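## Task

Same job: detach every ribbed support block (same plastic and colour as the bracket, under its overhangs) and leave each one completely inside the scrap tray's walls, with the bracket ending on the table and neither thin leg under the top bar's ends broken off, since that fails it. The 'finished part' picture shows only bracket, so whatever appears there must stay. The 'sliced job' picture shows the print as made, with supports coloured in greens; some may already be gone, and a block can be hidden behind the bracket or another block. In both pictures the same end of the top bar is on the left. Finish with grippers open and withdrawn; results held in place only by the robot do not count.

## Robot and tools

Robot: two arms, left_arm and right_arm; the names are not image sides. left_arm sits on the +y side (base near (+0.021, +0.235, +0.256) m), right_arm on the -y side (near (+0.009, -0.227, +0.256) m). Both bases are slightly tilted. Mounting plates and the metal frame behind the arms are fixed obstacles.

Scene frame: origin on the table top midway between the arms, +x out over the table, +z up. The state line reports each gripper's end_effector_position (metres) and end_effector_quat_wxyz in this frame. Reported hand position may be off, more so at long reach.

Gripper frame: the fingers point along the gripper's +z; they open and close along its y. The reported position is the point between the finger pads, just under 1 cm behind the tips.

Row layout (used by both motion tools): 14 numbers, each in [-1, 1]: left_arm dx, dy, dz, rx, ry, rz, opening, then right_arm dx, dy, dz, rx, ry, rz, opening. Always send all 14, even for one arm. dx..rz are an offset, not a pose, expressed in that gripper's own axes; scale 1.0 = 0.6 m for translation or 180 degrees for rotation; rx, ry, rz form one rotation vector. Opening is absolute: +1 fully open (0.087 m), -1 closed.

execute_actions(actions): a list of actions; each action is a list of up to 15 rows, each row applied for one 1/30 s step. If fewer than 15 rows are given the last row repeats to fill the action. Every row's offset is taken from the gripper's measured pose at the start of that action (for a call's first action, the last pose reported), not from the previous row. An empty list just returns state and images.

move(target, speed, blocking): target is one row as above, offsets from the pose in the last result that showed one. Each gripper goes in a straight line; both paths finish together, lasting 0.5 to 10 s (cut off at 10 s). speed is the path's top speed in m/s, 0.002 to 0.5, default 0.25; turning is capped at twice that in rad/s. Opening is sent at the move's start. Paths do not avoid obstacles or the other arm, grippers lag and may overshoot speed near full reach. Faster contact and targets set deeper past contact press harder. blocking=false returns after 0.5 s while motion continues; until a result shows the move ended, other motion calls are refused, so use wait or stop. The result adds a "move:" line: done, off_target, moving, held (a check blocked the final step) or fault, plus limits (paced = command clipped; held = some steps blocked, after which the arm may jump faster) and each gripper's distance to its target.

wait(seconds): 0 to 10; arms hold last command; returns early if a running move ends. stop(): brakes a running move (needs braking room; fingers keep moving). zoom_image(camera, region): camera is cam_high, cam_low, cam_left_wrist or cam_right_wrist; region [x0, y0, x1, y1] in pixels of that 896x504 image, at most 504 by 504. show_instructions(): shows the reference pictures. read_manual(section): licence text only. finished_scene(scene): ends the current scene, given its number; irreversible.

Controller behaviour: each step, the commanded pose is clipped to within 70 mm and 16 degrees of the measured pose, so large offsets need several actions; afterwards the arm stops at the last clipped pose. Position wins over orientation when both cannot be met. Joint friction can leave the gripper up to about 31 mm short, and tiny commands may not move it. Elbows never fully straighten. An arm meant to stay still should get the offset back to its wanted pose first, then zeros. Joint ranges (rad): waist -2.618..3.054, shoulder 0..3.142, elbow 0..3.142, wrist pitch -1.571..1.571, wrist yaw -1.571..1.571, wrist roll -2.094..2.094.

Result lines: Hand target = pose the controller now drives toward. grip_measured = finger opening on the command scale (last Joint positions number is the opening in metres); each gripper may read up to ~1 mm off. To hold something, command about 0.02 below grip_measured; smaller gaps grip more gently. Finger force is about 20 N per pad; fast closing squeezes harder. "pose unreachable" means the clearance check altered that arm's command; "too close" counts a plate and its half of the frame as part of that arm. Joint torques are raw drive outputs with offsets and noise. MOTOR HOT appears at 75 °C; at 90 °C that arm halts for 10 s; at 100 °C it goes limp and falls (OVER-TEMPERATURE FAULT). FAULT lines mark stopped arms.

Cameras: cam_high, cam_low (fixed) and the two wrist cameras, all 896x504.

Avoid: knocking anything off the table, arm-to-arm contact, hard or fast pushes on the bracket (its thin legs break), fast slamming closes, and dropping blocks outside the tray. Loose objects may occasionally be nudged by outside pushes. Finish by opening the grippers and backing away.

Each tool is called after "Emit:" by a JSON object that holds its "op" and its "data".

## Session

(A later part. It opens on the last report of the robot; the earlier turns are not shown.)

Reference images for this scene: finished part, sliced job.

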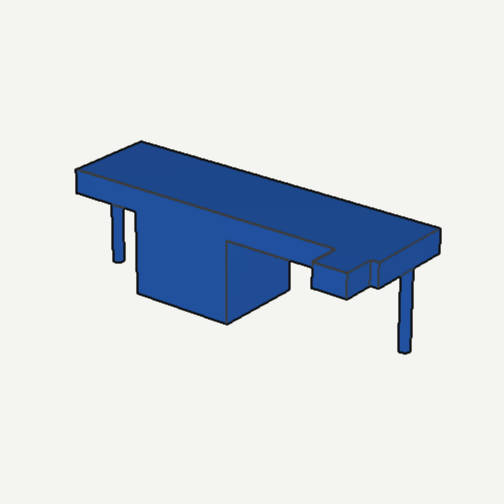

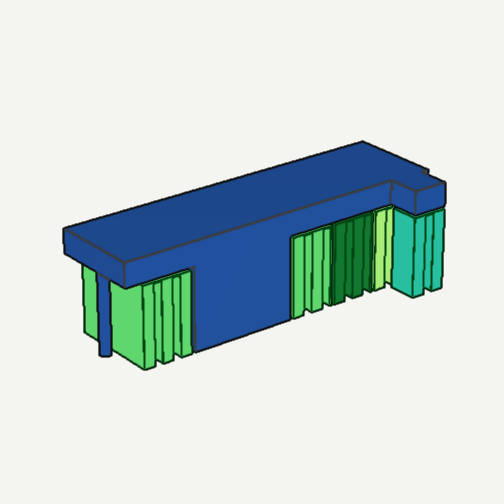

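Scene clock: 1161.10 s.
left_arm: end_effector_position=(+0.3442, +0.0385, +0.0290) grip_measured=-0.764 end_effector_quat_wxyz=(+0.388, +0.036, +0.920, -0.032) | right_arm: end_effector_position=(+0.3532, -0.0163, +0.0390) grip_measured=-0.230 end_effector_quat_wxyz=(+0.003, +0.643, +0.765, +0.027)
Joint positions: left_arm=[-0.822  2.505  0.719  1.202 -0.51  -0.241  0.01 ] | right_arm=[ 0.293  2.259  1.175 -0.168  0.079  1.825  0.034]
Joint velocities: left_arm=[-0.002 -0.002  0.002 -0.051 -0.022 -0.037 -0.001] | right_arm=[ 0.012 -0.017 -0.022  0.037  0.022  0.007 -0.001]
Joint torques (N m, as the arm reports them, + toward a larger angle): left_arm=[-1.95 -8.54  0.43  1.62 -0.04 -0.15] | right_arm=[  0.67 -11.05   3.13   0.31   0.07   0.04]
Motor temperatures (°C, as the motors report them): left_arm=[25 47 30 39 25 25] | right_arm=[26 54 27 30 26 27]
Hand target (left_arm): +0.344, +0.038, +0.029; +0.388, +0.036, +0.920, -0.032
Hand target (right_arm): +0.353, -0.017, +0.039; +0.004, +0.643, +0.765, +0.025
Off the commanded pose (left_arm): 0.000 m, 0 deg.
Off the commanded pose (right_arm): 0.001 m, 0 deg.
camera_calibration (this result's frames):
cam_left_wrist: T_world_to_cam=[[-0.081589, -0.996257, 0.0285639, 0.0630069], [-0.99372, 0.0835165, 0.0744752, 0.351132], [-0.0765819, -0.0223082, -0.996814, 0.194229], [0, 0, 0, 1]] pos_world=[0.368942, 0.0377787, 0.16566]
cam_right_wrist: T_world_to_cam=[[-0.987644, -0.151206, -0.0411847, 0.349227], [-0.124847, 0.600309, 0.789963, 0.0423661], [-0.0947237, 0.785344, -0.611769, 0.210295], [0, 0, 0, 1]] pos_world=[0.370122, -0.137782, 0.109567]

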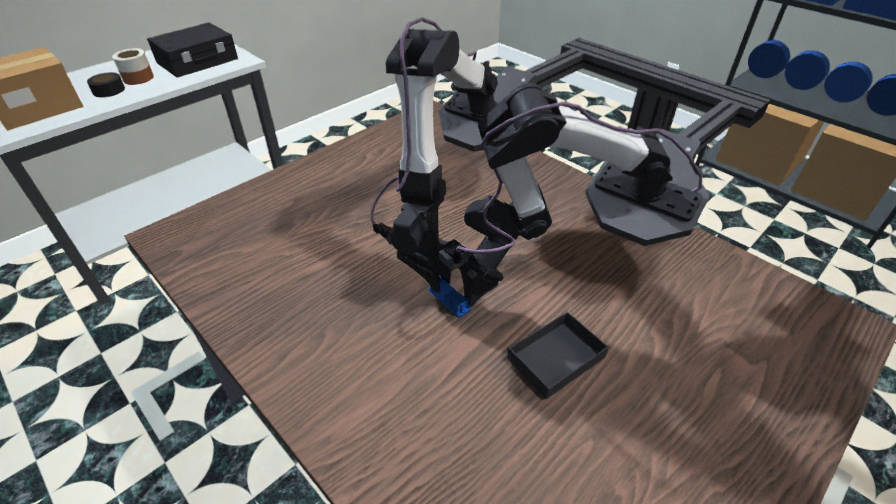

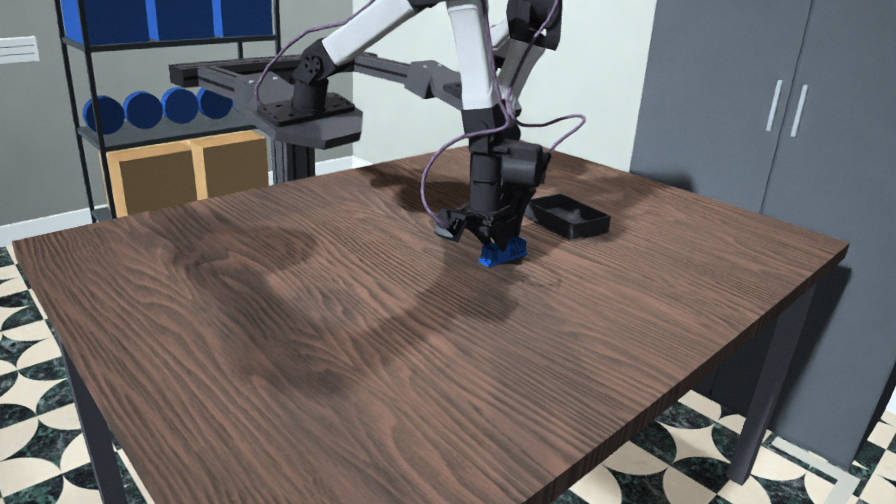

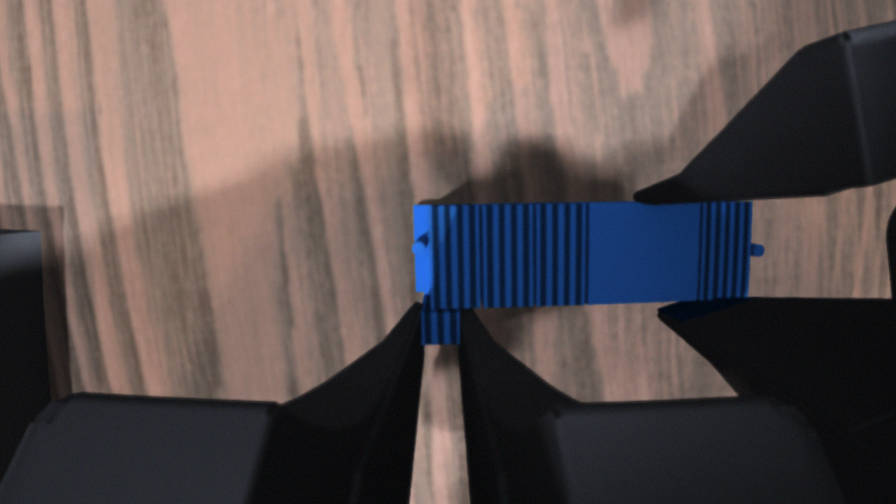

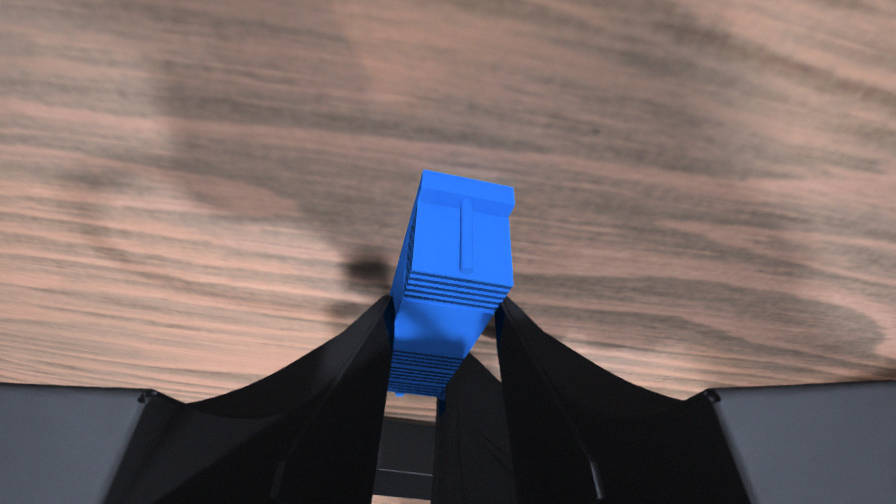

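Emit:
{"op": "execute_actions", "data": {"actions": [[[0,0,0,0,0,0,-0.79,0,0,0,0,0,0,-0.233],[0,0,0,0,0,0,-0.79,0,0,0,0,0,0,-0.236],[0,0,0,0,0,0,-0.79,0,0,0,0,0,0,-0.239],[0,0,0,0,0,0,-0.79,0,0,0,0,0,0,-0.242],[0,0,0,0,0,0,-0.79,0,0,0,0,0,0,-0.245],[0,0,0,0,0,0,-0.79,0,0,0,0,0,0,-0.248],[0,0,0,0,0,0,-0.79,0,0,0,0,0,0,-0.251],[0,0,0,0,0,0,-0.79,0,0,0,0,0,0,-0.254],[0,0,0,0,0,0,-0.79,0,0,0,0,0,0,-0.257],[0,0,0,0,0,0,-0.79,0,0,0,0,0,0,-0.26]]]}}

Scene clock: 1165.10 s.
left_arm: end_effector_position=(+0.3442, +0.0385, +0.0290) grip_measured=-0.764 end_effector_quat_wxyz=(+0.388, +0.036, +0.920, -0.032) | right_arm: end_effector_position=(+0.3535, -0.0162, +0.0391) grip_measured=-0.259 end_effector_quat_wxyz=(+0.003, +0.644, +0.765, +0.028)
Joint positions: left_arm=[-0.822  2.505  0.719  1.202 -0.51  -0.241  0.01 ] | right_arm=[ 0.293  2.259  1.175 -0.166  0.079  1.825  0.032]
Joint velocities: left_arm=[-0.002  0.002 -0.022  0.037 -0.022  0.066 -0.001] | right_arm=[ 0.002 -0.022  0.022 -0.022  0.051  0.007  0.001]
Joint torques (N m, as the arm reports them, + toward a larger angle): left_arm=[-1.93 -8.41  0.37  1.6  -0.06 -0.16] | right_arm=[  0.58 -10.9    3.34   0.31   0.     0.01]
Motor temperatures (°C, as the motors report them): left_arm=[25 47 30 39 25 25] | right_arm=[26 54 27 30 26 27]
Hand target (left_arm): +0.344, +0.038, +0.029; +0.388, +0.036, +0.920, -0.032
Hand target (right_arm): +0.353, -0.016, +0.039; +0.003, +0.643, +0.765, +0.027
Off the commanded pose (left_arm): 0.000 m, 0 deg.
Off the commanded pose (right_arm): 0.000 m, 0 deg.
camera_calibration (this result's frames):
cam_left_wrist: T_world_to_cam=[[-0.081589, -0.996257, 0.0285639, 0.0630069], [-0.99372, 0.0835165, 0.0744752, 0.351132], [-0.0765819, -0.0223082, -0.996814, 0.194229], [0, 0, 0, 1]] pos_world=[0.368942, 0.0377787, 0.16566]
cam_right_wrist: T_world_to_cam=[[-0.987608, -0.151033, -0.0426435, 0.349645], [-0.125849, 0.599827, 0.790171, 0.0426254], [-0.0937635, 0.785746, -0.611401, 0.20988], [0, 0, 0, 1]] pos_world=[0.370356, -0.137672, 0.10955]

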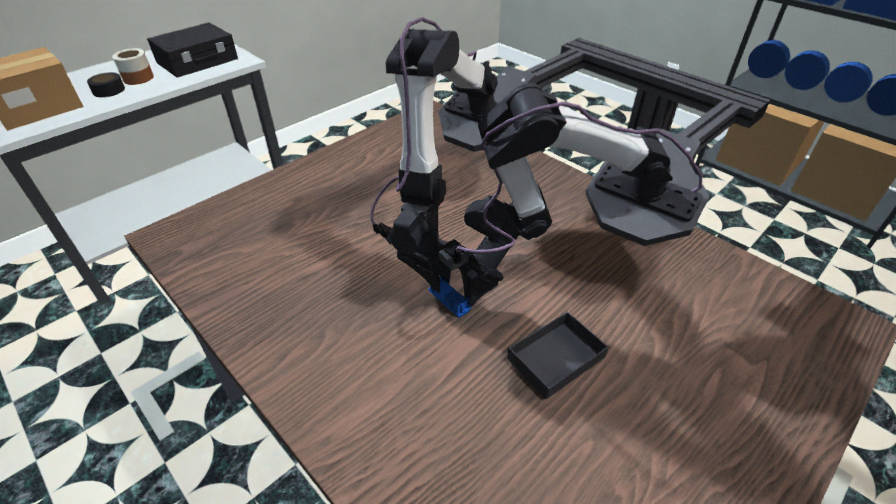

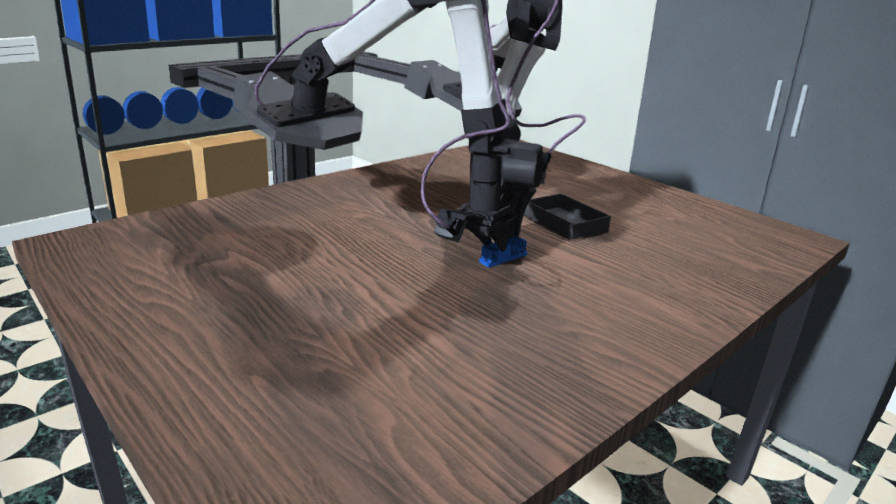

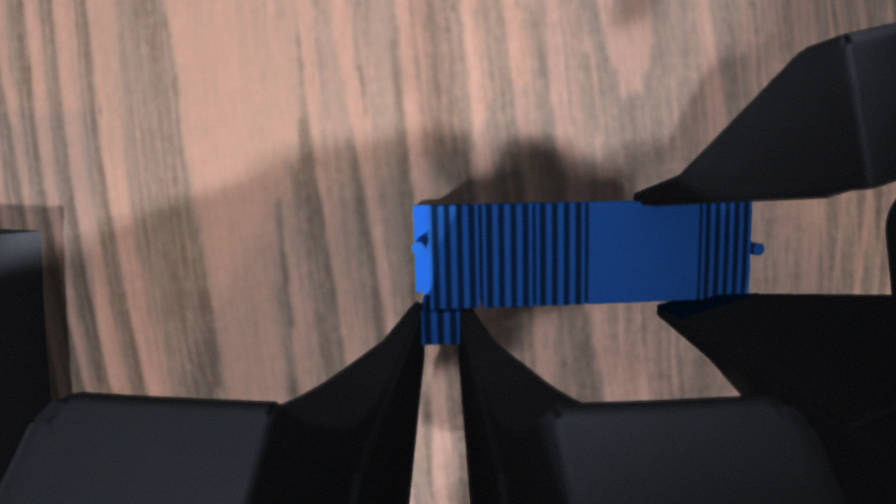

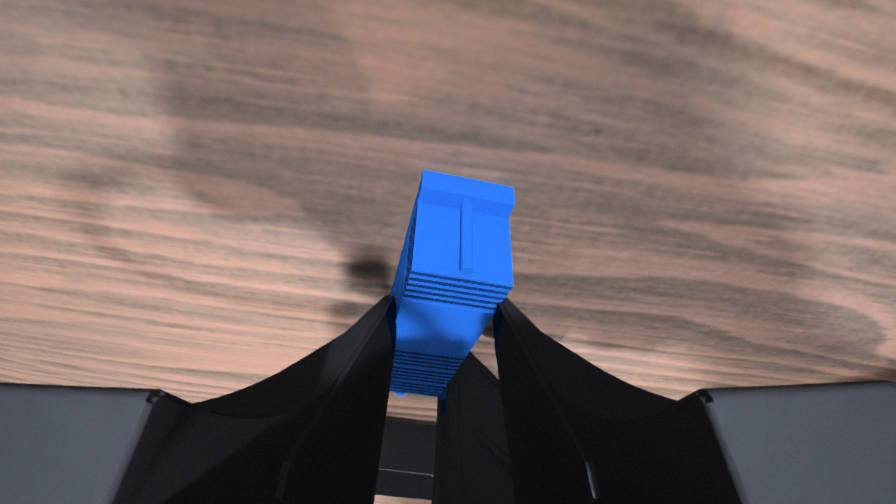

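Emit:
{"op": "execute_actions", "data": {"actions": [[[0,0,0,0,0,0,-0.79,0,0,0,0,0,0,-0.263],[0,0,0,0,0,0,-0.79,0,0,0,0,0,0,-0.266],[0,0,0,0,0,0,-0.79,0,0,0,0,0,0,-0.269],[0,0,0,0,0,0,-0.79,0,0,0,0,0,0,-0.272],[0,0,0,0,0,0,-0.79,0,0,0,0,0,0,-0.275],[0,0,0,0,0,0,-0.79,0,0,0,0,0,0,-0.278],[0,0,0,0,0,0,-0.79,0,0,0,0,0,0,-0.281],[0,0,0,0,0,0,-0.79,0,0,0,0,0,0,-0.284],[0,0,0,0,0,0,-0.79,0,0,0,0,0,0,-0.287],[0,0,0,0,0,0,-0.79,0,0,0,0,0,0,-0.29]]]}}

Scene clock: 1170.13 s.
left_arm: end_effector_position=(+0.3442, +0.0385, +0.0290) grip_measured=-0.764 end_effector_quat_wxyz=(+0.388, +0.036, +0.920, -0.032) | right_arm: end_effector_position=(+0.3540, -0.0160, +0.0391) grip_measured=-0.287 end_effector_quat_wxyz=(+0.004, +0.644, +0.765, +0.029)
Joint positions: left_arm=[-0.822  2.505  0.719  1.202 -0.51  -0.241  0.01 ] | right_arm=[ 0.293  2.259  1.175 -0.164  0.079  1.825  0.031]
Joint velocities: left_arm=[-0.007 -0.007 -0.017 -0.066 -0.081  0.022  0.001] | right_arm=[-0.012 -0.002 -0.002 -0.081  0.037  0.022  0.   ]
Joint torques (N m, as the arm reports them, + toward a larger angle): left_arm=[-1.97 -8.51  0.48  1.61 -0.09 -0.16] | right_arm=[  0.64 -11.     3.24   0.31  -0.02   0.04]
Motor temperatures (°C, as the motors report them): left_arm=[25 47 29 39 25 25] | right_arm=[26 54 27 30 26 27]
Hand target (left_arm): +0.344, +0.038, +0.029; +0.388, +0.036, +0.920, -0.032
Hand target (right_arm): +0.353, -0.016, +0.039; +0.003, +0.644, +0.765, +0.028
Off the commanded pose (left_arm): 0.000 m, 0 deg.
Off the commanded pose (right_arm): 0.000 m, 0 deg.
camera_calibration (this result's frames):
cam_left_wrist: T_world_to_cam=[[-0.081589, -0.996257, 0.0285639, 0.0630069], [-0.99372, 0.0835165, 0.0744752, 0.351132], [-0.0765819, -0.0223082, -0.996814, 0.194229], [0, 0, 0, 1]] pos_world=[0.368942, 0.0377787, 0.16566]
cam_right_wrist: T_world_to_cam=[[-0.987561, -0.150816, -0.0444668, 0.350167], [-0.127102, 0.599224, 0.790428, 0.0429503], [-0.0925639, 0.786248, -0.610939, 0.20936], [0, 0, 0, 1]] pos_world=[0.370649, -0.137535, 0.109528]

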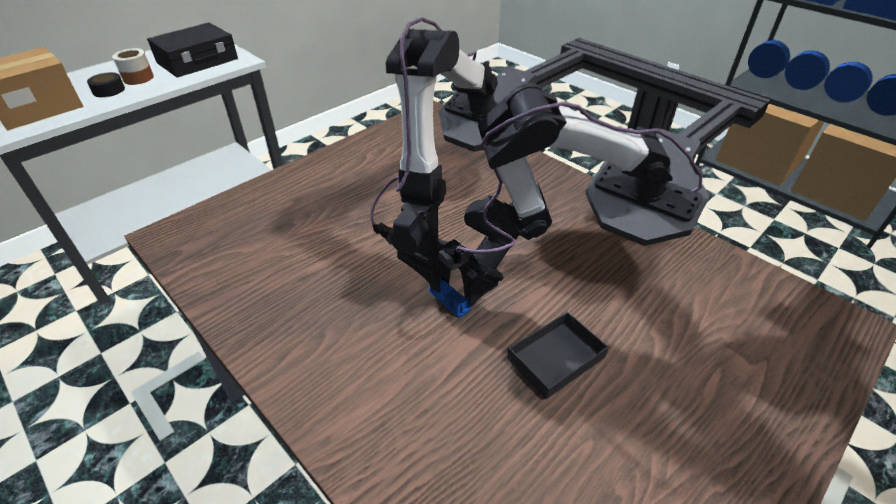

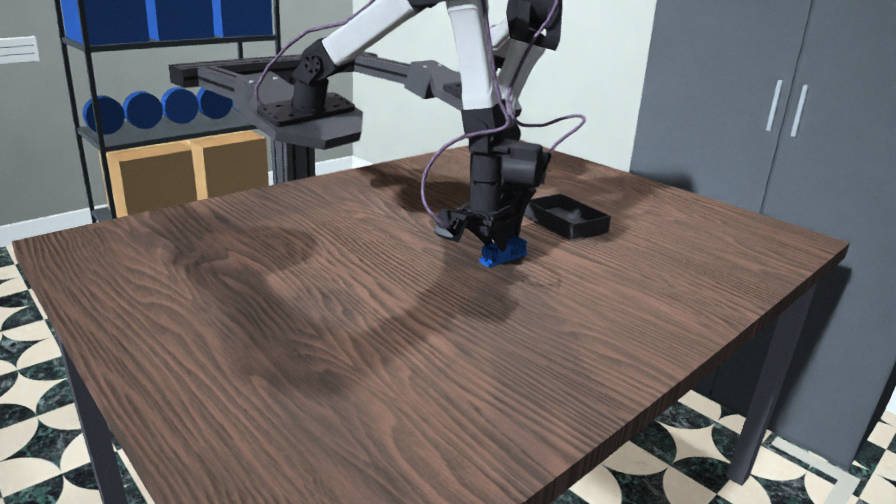

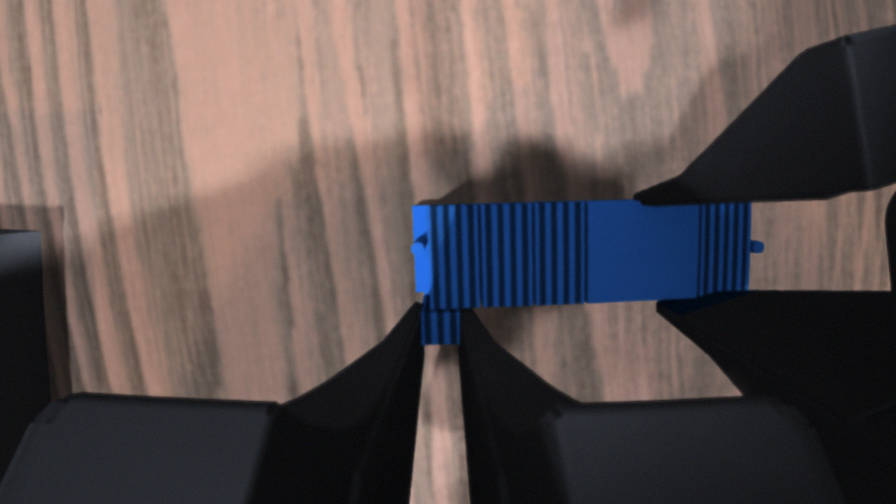

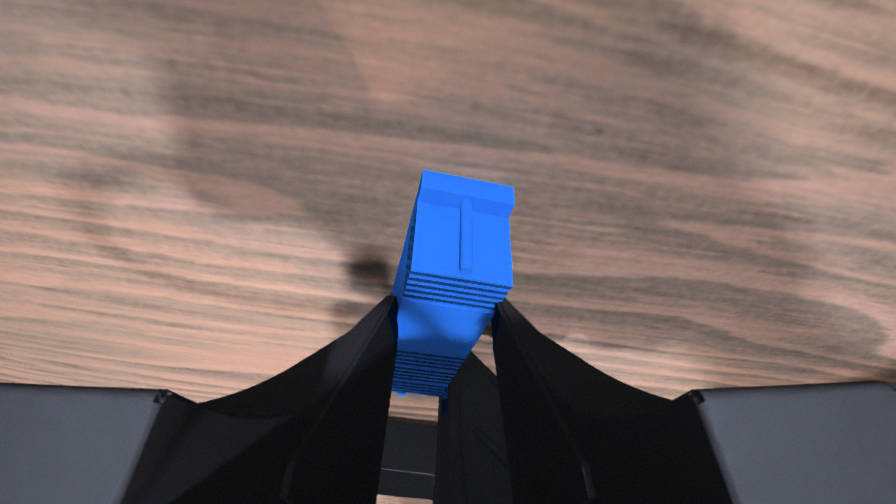

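Emit:
{"op": "zoom_image", "data": {"camera": "cam_left_wrist", "region": [560, 140, 840, 360]}}

Emit:
{"op": "zoom_image", "data": {"camera": "cam_low", "region": [440, 200, 560, 280]}}

Region (560, 140, 840, 360) of cam_left_wrist's 896x504 image, scaled by 1.800, with more detail than that image has; it fills the top 396 rows of this view, and the rest is white.

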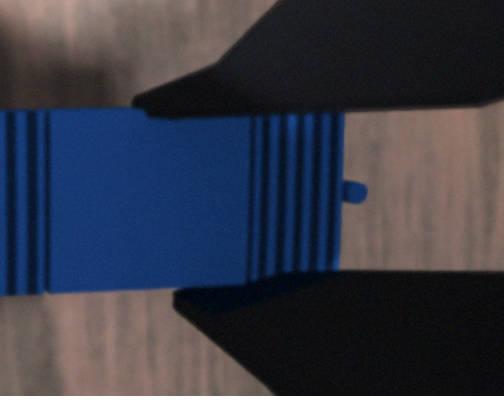

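Region (440, 200, 560, 280) of cam_low's 896x504 image, scaled by 4.200, with more detail than that image has.

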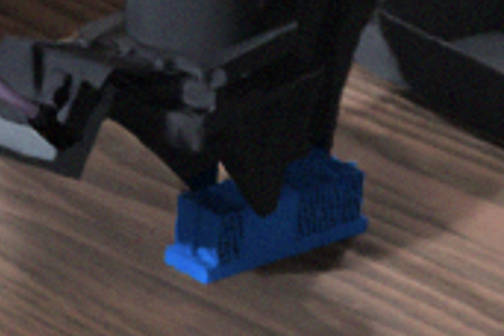

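Emit:
{"op": "execute_actions", "data": {"actions": [[[0,0,0,0,0,0,-0.79,0,0,0,0,0,0,-0.293],[0,0,0,0,0,0,-0.79,0,0,0,0,0,0,-0.296],[0,0,0,0,0,0,-0.79,0,0,0,0,0,0,-0.299],[0,0,0,0,0,0,-0.79,0,0,0,0,0,0,-0.302],[0,0,0,0,0,0,-0.79,0,0,0,0,0,0,-0.305],[0,0,0,0,0,0,-0.79,0,0,0,0,0,0,-0.308],[0,0,0,0,0,0,-0.79,0,0,0,0,0,0,-0.311],[0,0,0,0,0,0,-0.79,0,0,0,0,0,0,-0.314]]]}}

Scene clock: 1181.97 s.
left_arm: end_effector_position=(+0.3442, +0.0385, +0.0290) grip_measured=-0.764 end_effector_quat_wxyz=(+0.388, +0.036, +0.920, -0.032) | right_arm: end_effector_position=(+0.3542, -0.0159, +0.0391) grip_measured=-0.310 end_effector_quat_wxyz=(+0.004, +0.644, +0.765, +0.029)
Joint positions: left_arm=[-0.822  2.505  0.719  1.202 -0.51  -0.241  0.01 ] | right_arm=[ 0.293  2.259  1.175 -0.163  0.079  1.825  0.03 ]
Joint velocities: left_arm=[-0.002 -0.012  0.002 -0.007  0.007 -0.022 -0.001] | right_arm=[ 0.002 -0.007 -0.017  0.037 -0.051 -0.007 -0.   ]
Joint torques (N m, as the arm reports them, + toward a larger angle): left_arm=[-1.94 -8.53  0.43  1.6  -0.06 -0.17] | right_arm=[  0.68 -11.11   3.23   0.3   -0.04   0.02]
Motor temperatures (°C, as the motors report them): left_arm=[25 47 29 39 25 25] | right_arm=[26 55 27 30 26 27]
Hand target (left_arm): +0.344, +0.038, +0.029; +0.388, +0.036, +0.920, -0.032
Hand target (right_arm): +0.354, -0.016, +0.039; +0.004, +0.644, +0.765, +0.029
Off the commanded pose (left_arm): 0.000 m, 0 deg.
Off the commanded pose (right_arm): 0.000 m, 0 deg.
camera_calibration (this result's frames):
cam_left_wrist: T_world_to_cam=[[-0.081589, -0.996257, 0.0285639, 0.0630069], [-0.99372, 0.0835165, 0.0744752, 0.351132], [-0.0765819, -0.0223082, -0.996814, 0.194229], [0, 0, 0, 1]] pos_world=[0.368942, 0.0377787, 0.16566]
cam_right_wrist: T_world_to_cam=[[-0.987527, -0.15068, -0.0456635, 0.3505], [-0.127965, 0.599139, 0.790353, 0.0432514], [-0.0917316, 0.786338, -0.610948, 0.209056], [0, 0, 0, 1]] pos_world=[0.37084, -0.137489, 0.109544]

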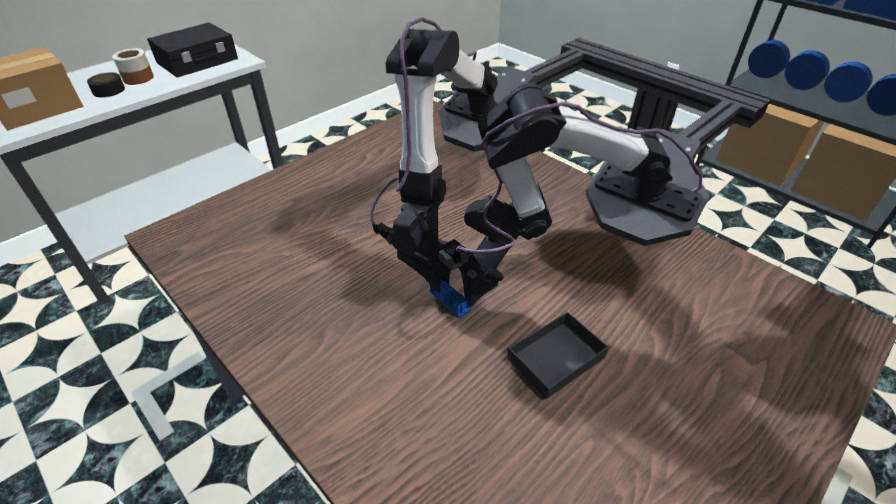

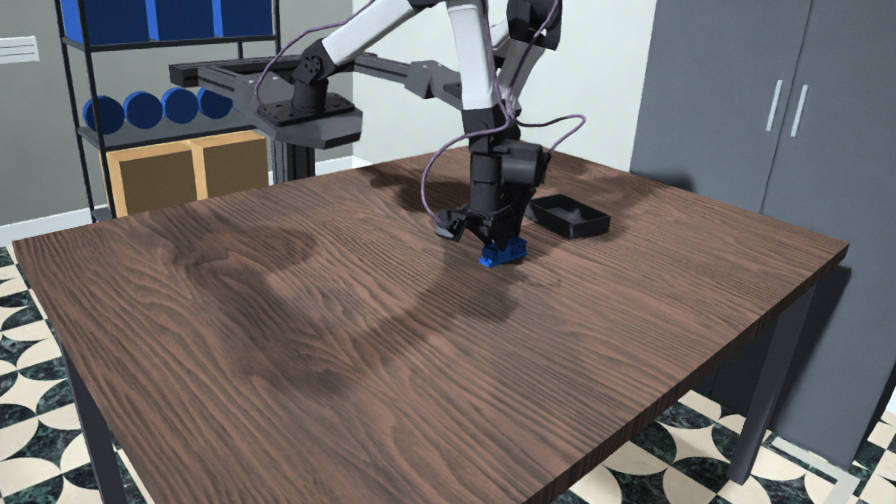

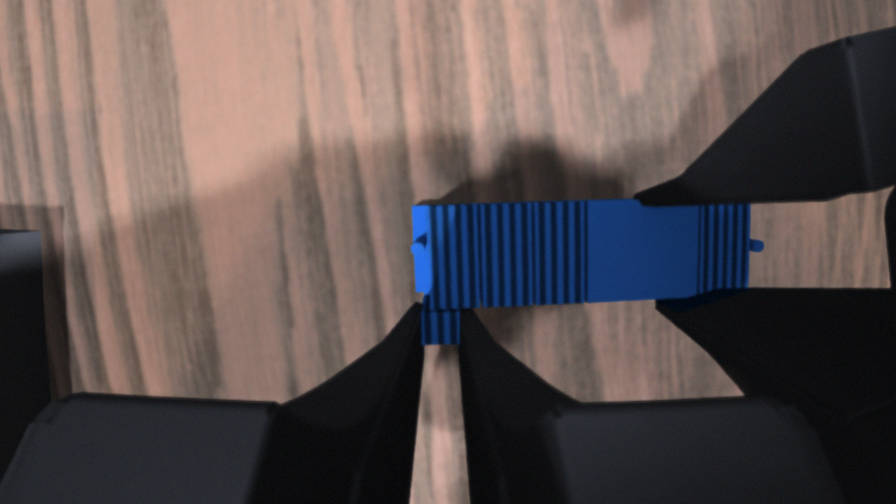

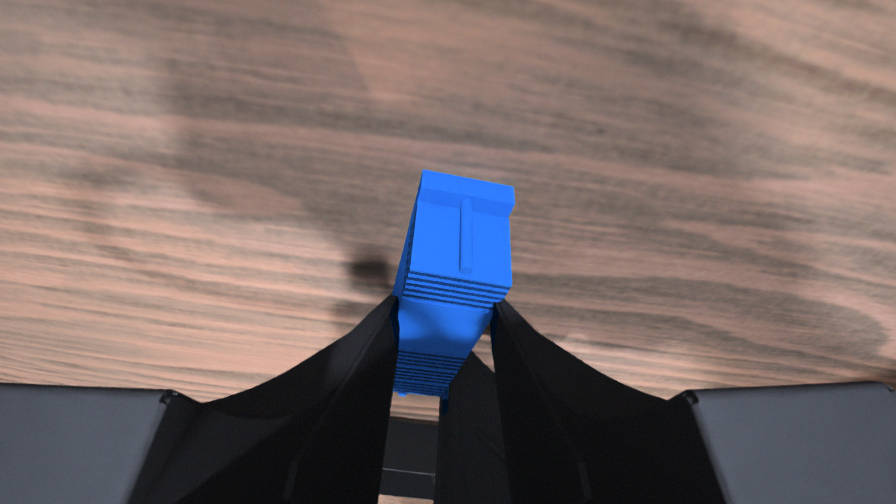

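Emit:
{"op": "zoom_image", "data": {"camera": "cam_right_wrist", "region": [370, 160, 550, 400]}}

Emit:
{"op": "zoom_image", "data": {"camera": "cam_left_wrist", "region": [600, 170, 800, 330]}}

Region (370, 160, 550, 400) of cam_right_wrist's 896x504 image, scaled by 2.100, with more detail than that image has; it fills the left 378 columns of this view, and the rest is white.

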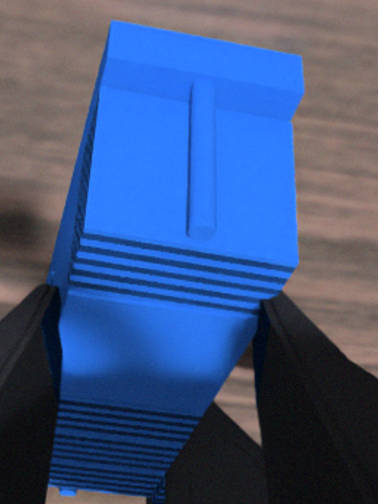

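Region (600, 170, 800, 330) of cam_left_wrist's 896x504 image, scaled by 2.520, with more detail than that image has; it fills the top 403 rows of this view, and the rest is white.

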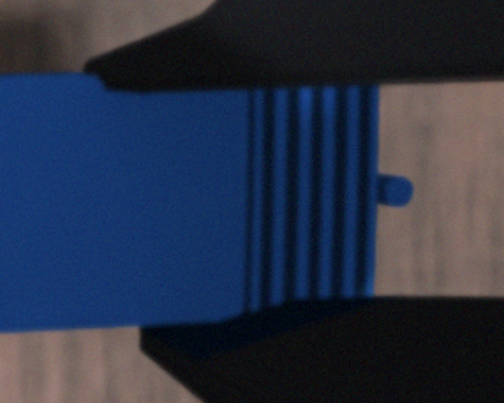

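Emit:
{"op": "execute_actions", "data": {"actions": [[[0,0,0,0,0,0,-0.79,0,0,0,0,0,0,-0.28],[0,0,0,0,0,0,-0.79,0,0,0,0,0,0,-0.24],[0,0,0,0,0,0,-0.79,0,0,0,0,0,0,-0.2],[0,0,0,0,0,0,-0.79,0,0,0,0,0,0,-0.17],[0,0,0,0,0,0,-0.79,0,0,0,0,0,0,-0.16],[0,0,0,0,0,0,-0.79,0,0,0,0,0,0,-0.16],[0,0,0,0,0,0,-0.79,-0.002,-0.0005,0,0.0002,-0.002,0,-0.16],[0,0,0,0,0,0,-0.79,-0.004,-0.001,0,0.0004,-0.0041,0,-0.16],[0,0,0,0,0,0,-0.79,-0.006,-0.0015,0,0.0007,-0.0062,0,-0.16],[0,0,0,0,0,0,-0.79,-0.008,-0.002,0,0.0009,-0.0083,0,-0.16],[0,0,0,0,0,0,-0.79,-0.010,-0.0025,0,0.0011,-0.0103,0,-0.16],[0,0,0,0,0,0,-0.79,-0.012,-0.003,0,0.0013,-0.0124,0,-0.16],[0,0,0,0,0,0,-0.79,-0.0146,-0.0036,0,0.0016,-0.0151,0,-0.16]]]}}

Emit:
{"op": "wait", "data": {"seconds": 0.3}}

Scene clock: 1199.37 s.
left_arm: end_effector_position=(+0.3442, +0.0385, +0.0290) grip_measured=-0.764 end_effector_quat_wxyz=(+0.388, +0.036, +0.920, -0.032) | right_arm: end_effector_position=(+0.3548, -0.0205, +0.0379) grip_measured=-0.160 end_effector_quat_wxyz=(+0.014, +0.644, +0.765, +0.021)
Joint positions: left_arm=[-0.822  2.505  0.719  1.202 -0.51  -0.241  0.01 ] | right_arm=[ 0.293  2.259  1.175 -0.169  0.105  1.825  0.037]
Joint velocities: left_arm=[ 0.002 -0.017 -0.007 -0.022  0.007 -0.007  0.   ] | right_arm=[ 0.002 -0.022 -0.017 -0.022  0.066 -0.022  0.001]
Joint torques (N m, as the arm reports them, + toward a larger angle): left_arm=[-1.89 -8.53  0.41  1.62 -0.06 -0.17] | right_arm=[  0.66 -11.51   2.97   0.24   0.09   0.04]
Motor temperatures (°C, as the motors report them): left_arm=[25 47 29 39 25 25] | right_arm=[25 56 27 29 26 27]
Hand target (left_arm): +0.344, +0.038, +0.029; +0.388, +0.036, +0.920, -0.032
Hand target (right_arm): +0.354, -0.025, +0.039; +0.021, +0.644, +0.765, +0.013
Off the commanded pose (left_arm): 0.000 m, 0 deg.
Off the commanded pose (right_arm): 0.005 m, 1 deg.
camera_calibration (this result's frames):
cam_left_wrist: T_world_to_cam=[[-0.081589, -0.996257, 0.0285639, 0.0630069], [-0.99372, 0.0835165, 0.0744752, 0.351132], [-0.0765819, -0.0223082, -0.996814, 0.194229], [0, 0, 0, 1]] pos_world=[0.368942, 0.0377787, 0.16566]
cam_right_wrist: T_world_to_cam=[[-0.987401, -0.151067, -0.0470871, 0.350326], [-0.131661, 0.61929, 0.774045, 0.0493941], [-0.0877723, 0.770493, -0.631377, 0.211082], [0, 0, 0, 1]] pos_world=[0.370943, -0.140304, 0.111535]

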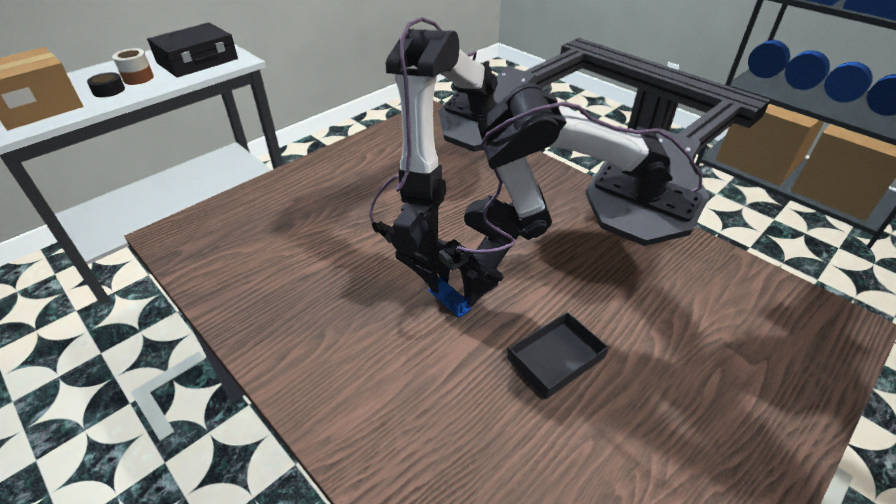

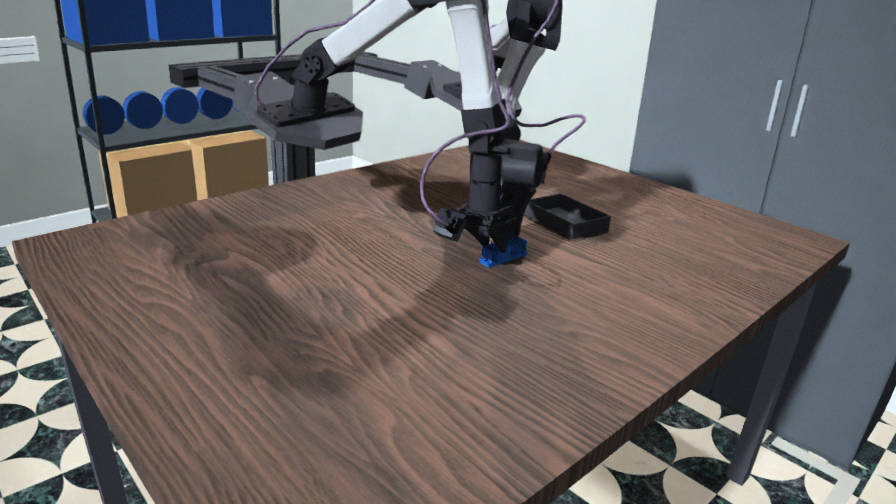

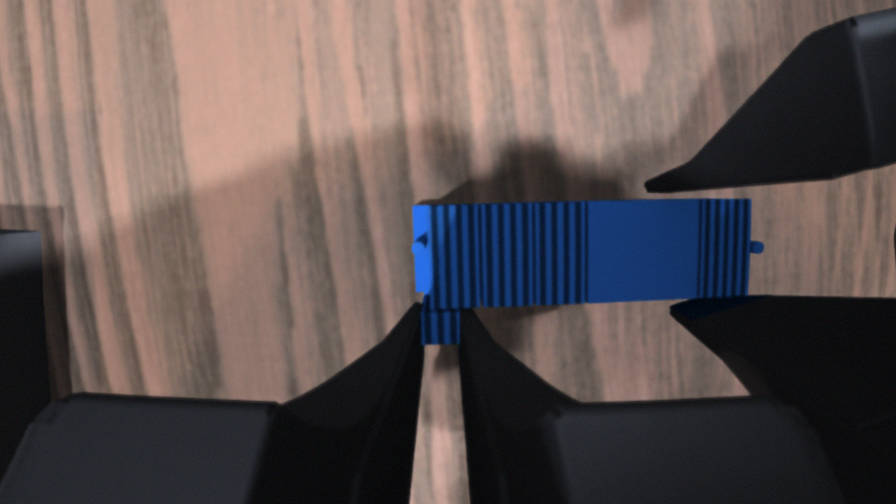

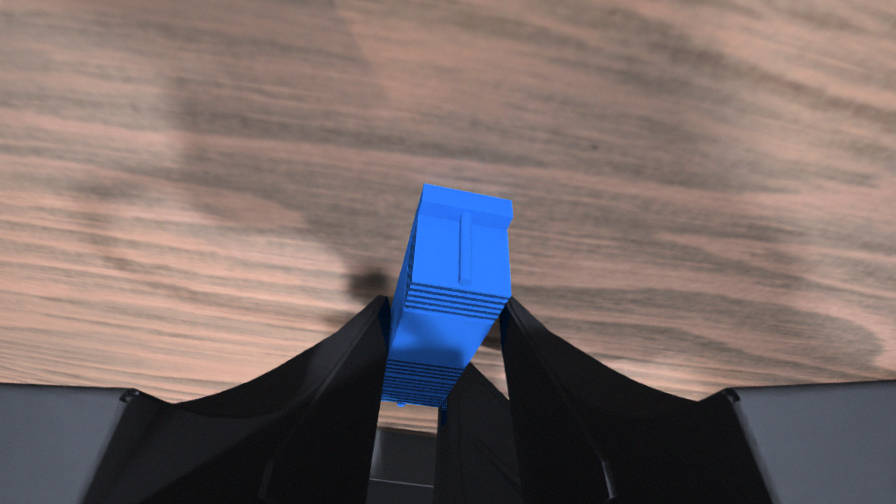

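Scene clock: 1199.67 s.
left_arm: end_effector_position=(+0.3442, +0.0385, +0.0290) grip_measured=-0.764 end_effector_quat_wxyz=(+0.388, +0.036, +0.920, -0.032) | right_arm: end_effector_position=(+0.3548, -0.0227, +0.0374) grip_measured=-0.160 end_effector_quat_wxyz=(+0.019, +0.644, +0.765, +0.017)
Joint positions: left_arm=[-0.822  2.505  0.719  1.202 -0.51  -0.241  0.01 ] | right_arm=[ 0.293  2.259  1.175 -0.173  0.116  1.825  0.037]
Joint velocities: left_arm=[-0.012 -0.017  0.007  0.022  0.022 -0.037  0.   ] | right_arm=[-0.002  0.007 -0.012  0.007  0.022  0.022 -0.   ]
Joint torques (N m, as the arm reports them, + toward a larger angle): left_arm=[-1.89 -8.59  0.48  1.61 -0.08 -0.17] | right_arm=[  0.65 -11.54   2.96   0.2    0.09   0.04]
Motor temperatures (°C, as the motors report them): left_arm=[25 47 29 39 25 25] | right_arm=[25 56 27 29 26 27]
Hand target (left_arm): +0.344, +0.038, +0.029; +0.388, +0.036, +0.920, -0.032
Hand target (right_arm): +0.354, -0.025, +0.039; +0.021, +0.644, +0.765, +0.013
Off the commanded pose (left_arm): 0.000 m, 0 deg.
Off the commanded pose (right_arm): 0.003 m, 1 deg.
wait: 0.30 s; at rest by 0.23 s
camera_calibration (this result's frames):
cam_left_wrist: T_world_to_cam=[[-0.081589, -0.996257, 0.0285639, 0.0630069], [-0.99372, 0.0835165, 0.0744752, 0.351132], [-0.0765819, -0.0223082, -0.996814, 0.194229], [0, 0, 0, 1]] pos_world=[0.368942, 0.0377787, 0.16566]
cam_right_wrist: T_world_to_cam=[[-0.987375, -0.151445, -0.0464254, 0.34988], [-0.132413, 0.628285, 0.766632, 0.0518647], [-0.0869342, 0.763101, -0.640406, 0.212294], [0, 0, 0, 1]] pos_world=[0.370786, -0.1416, 0.112436]

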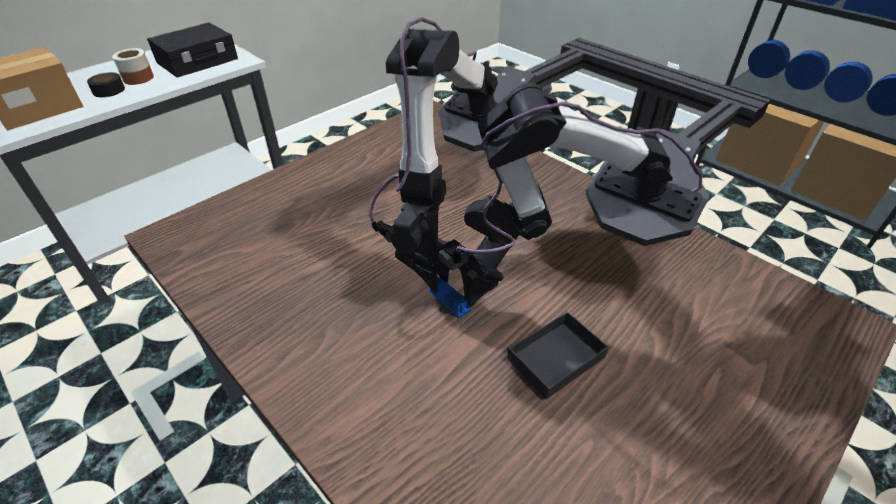

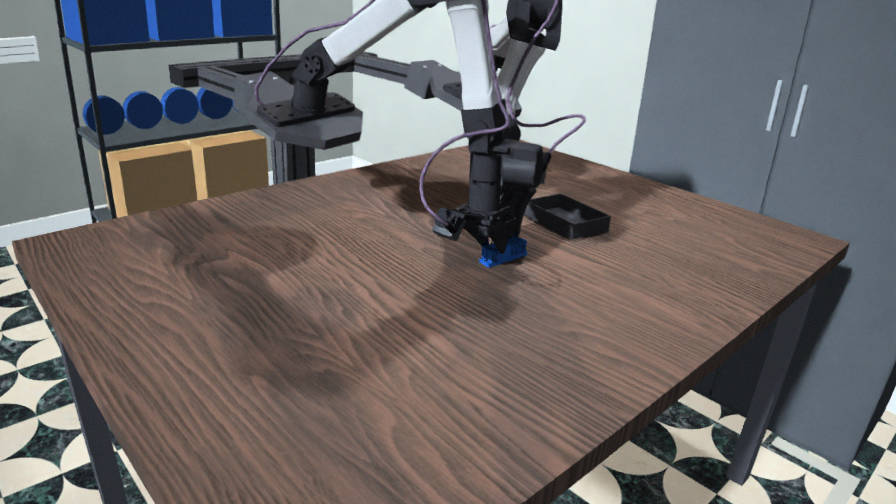

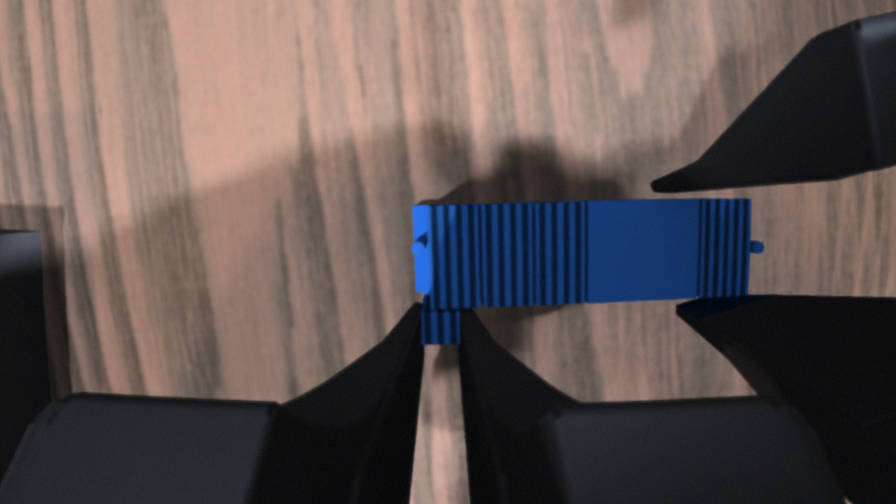

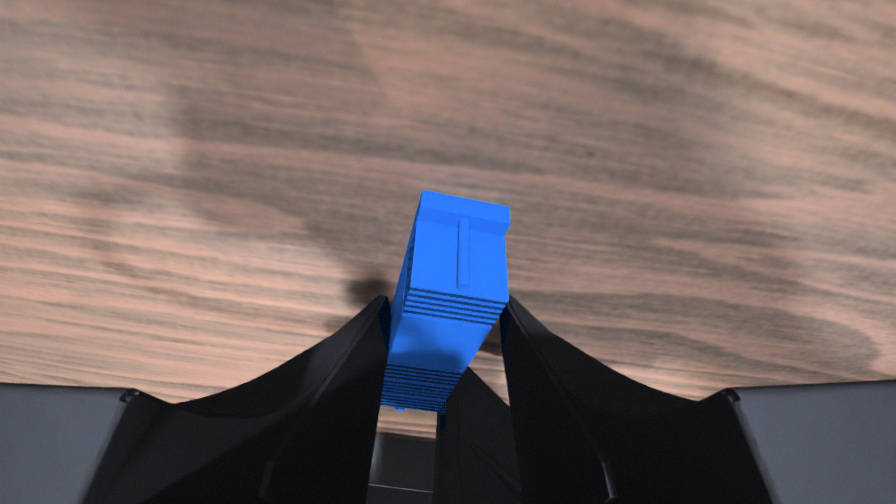

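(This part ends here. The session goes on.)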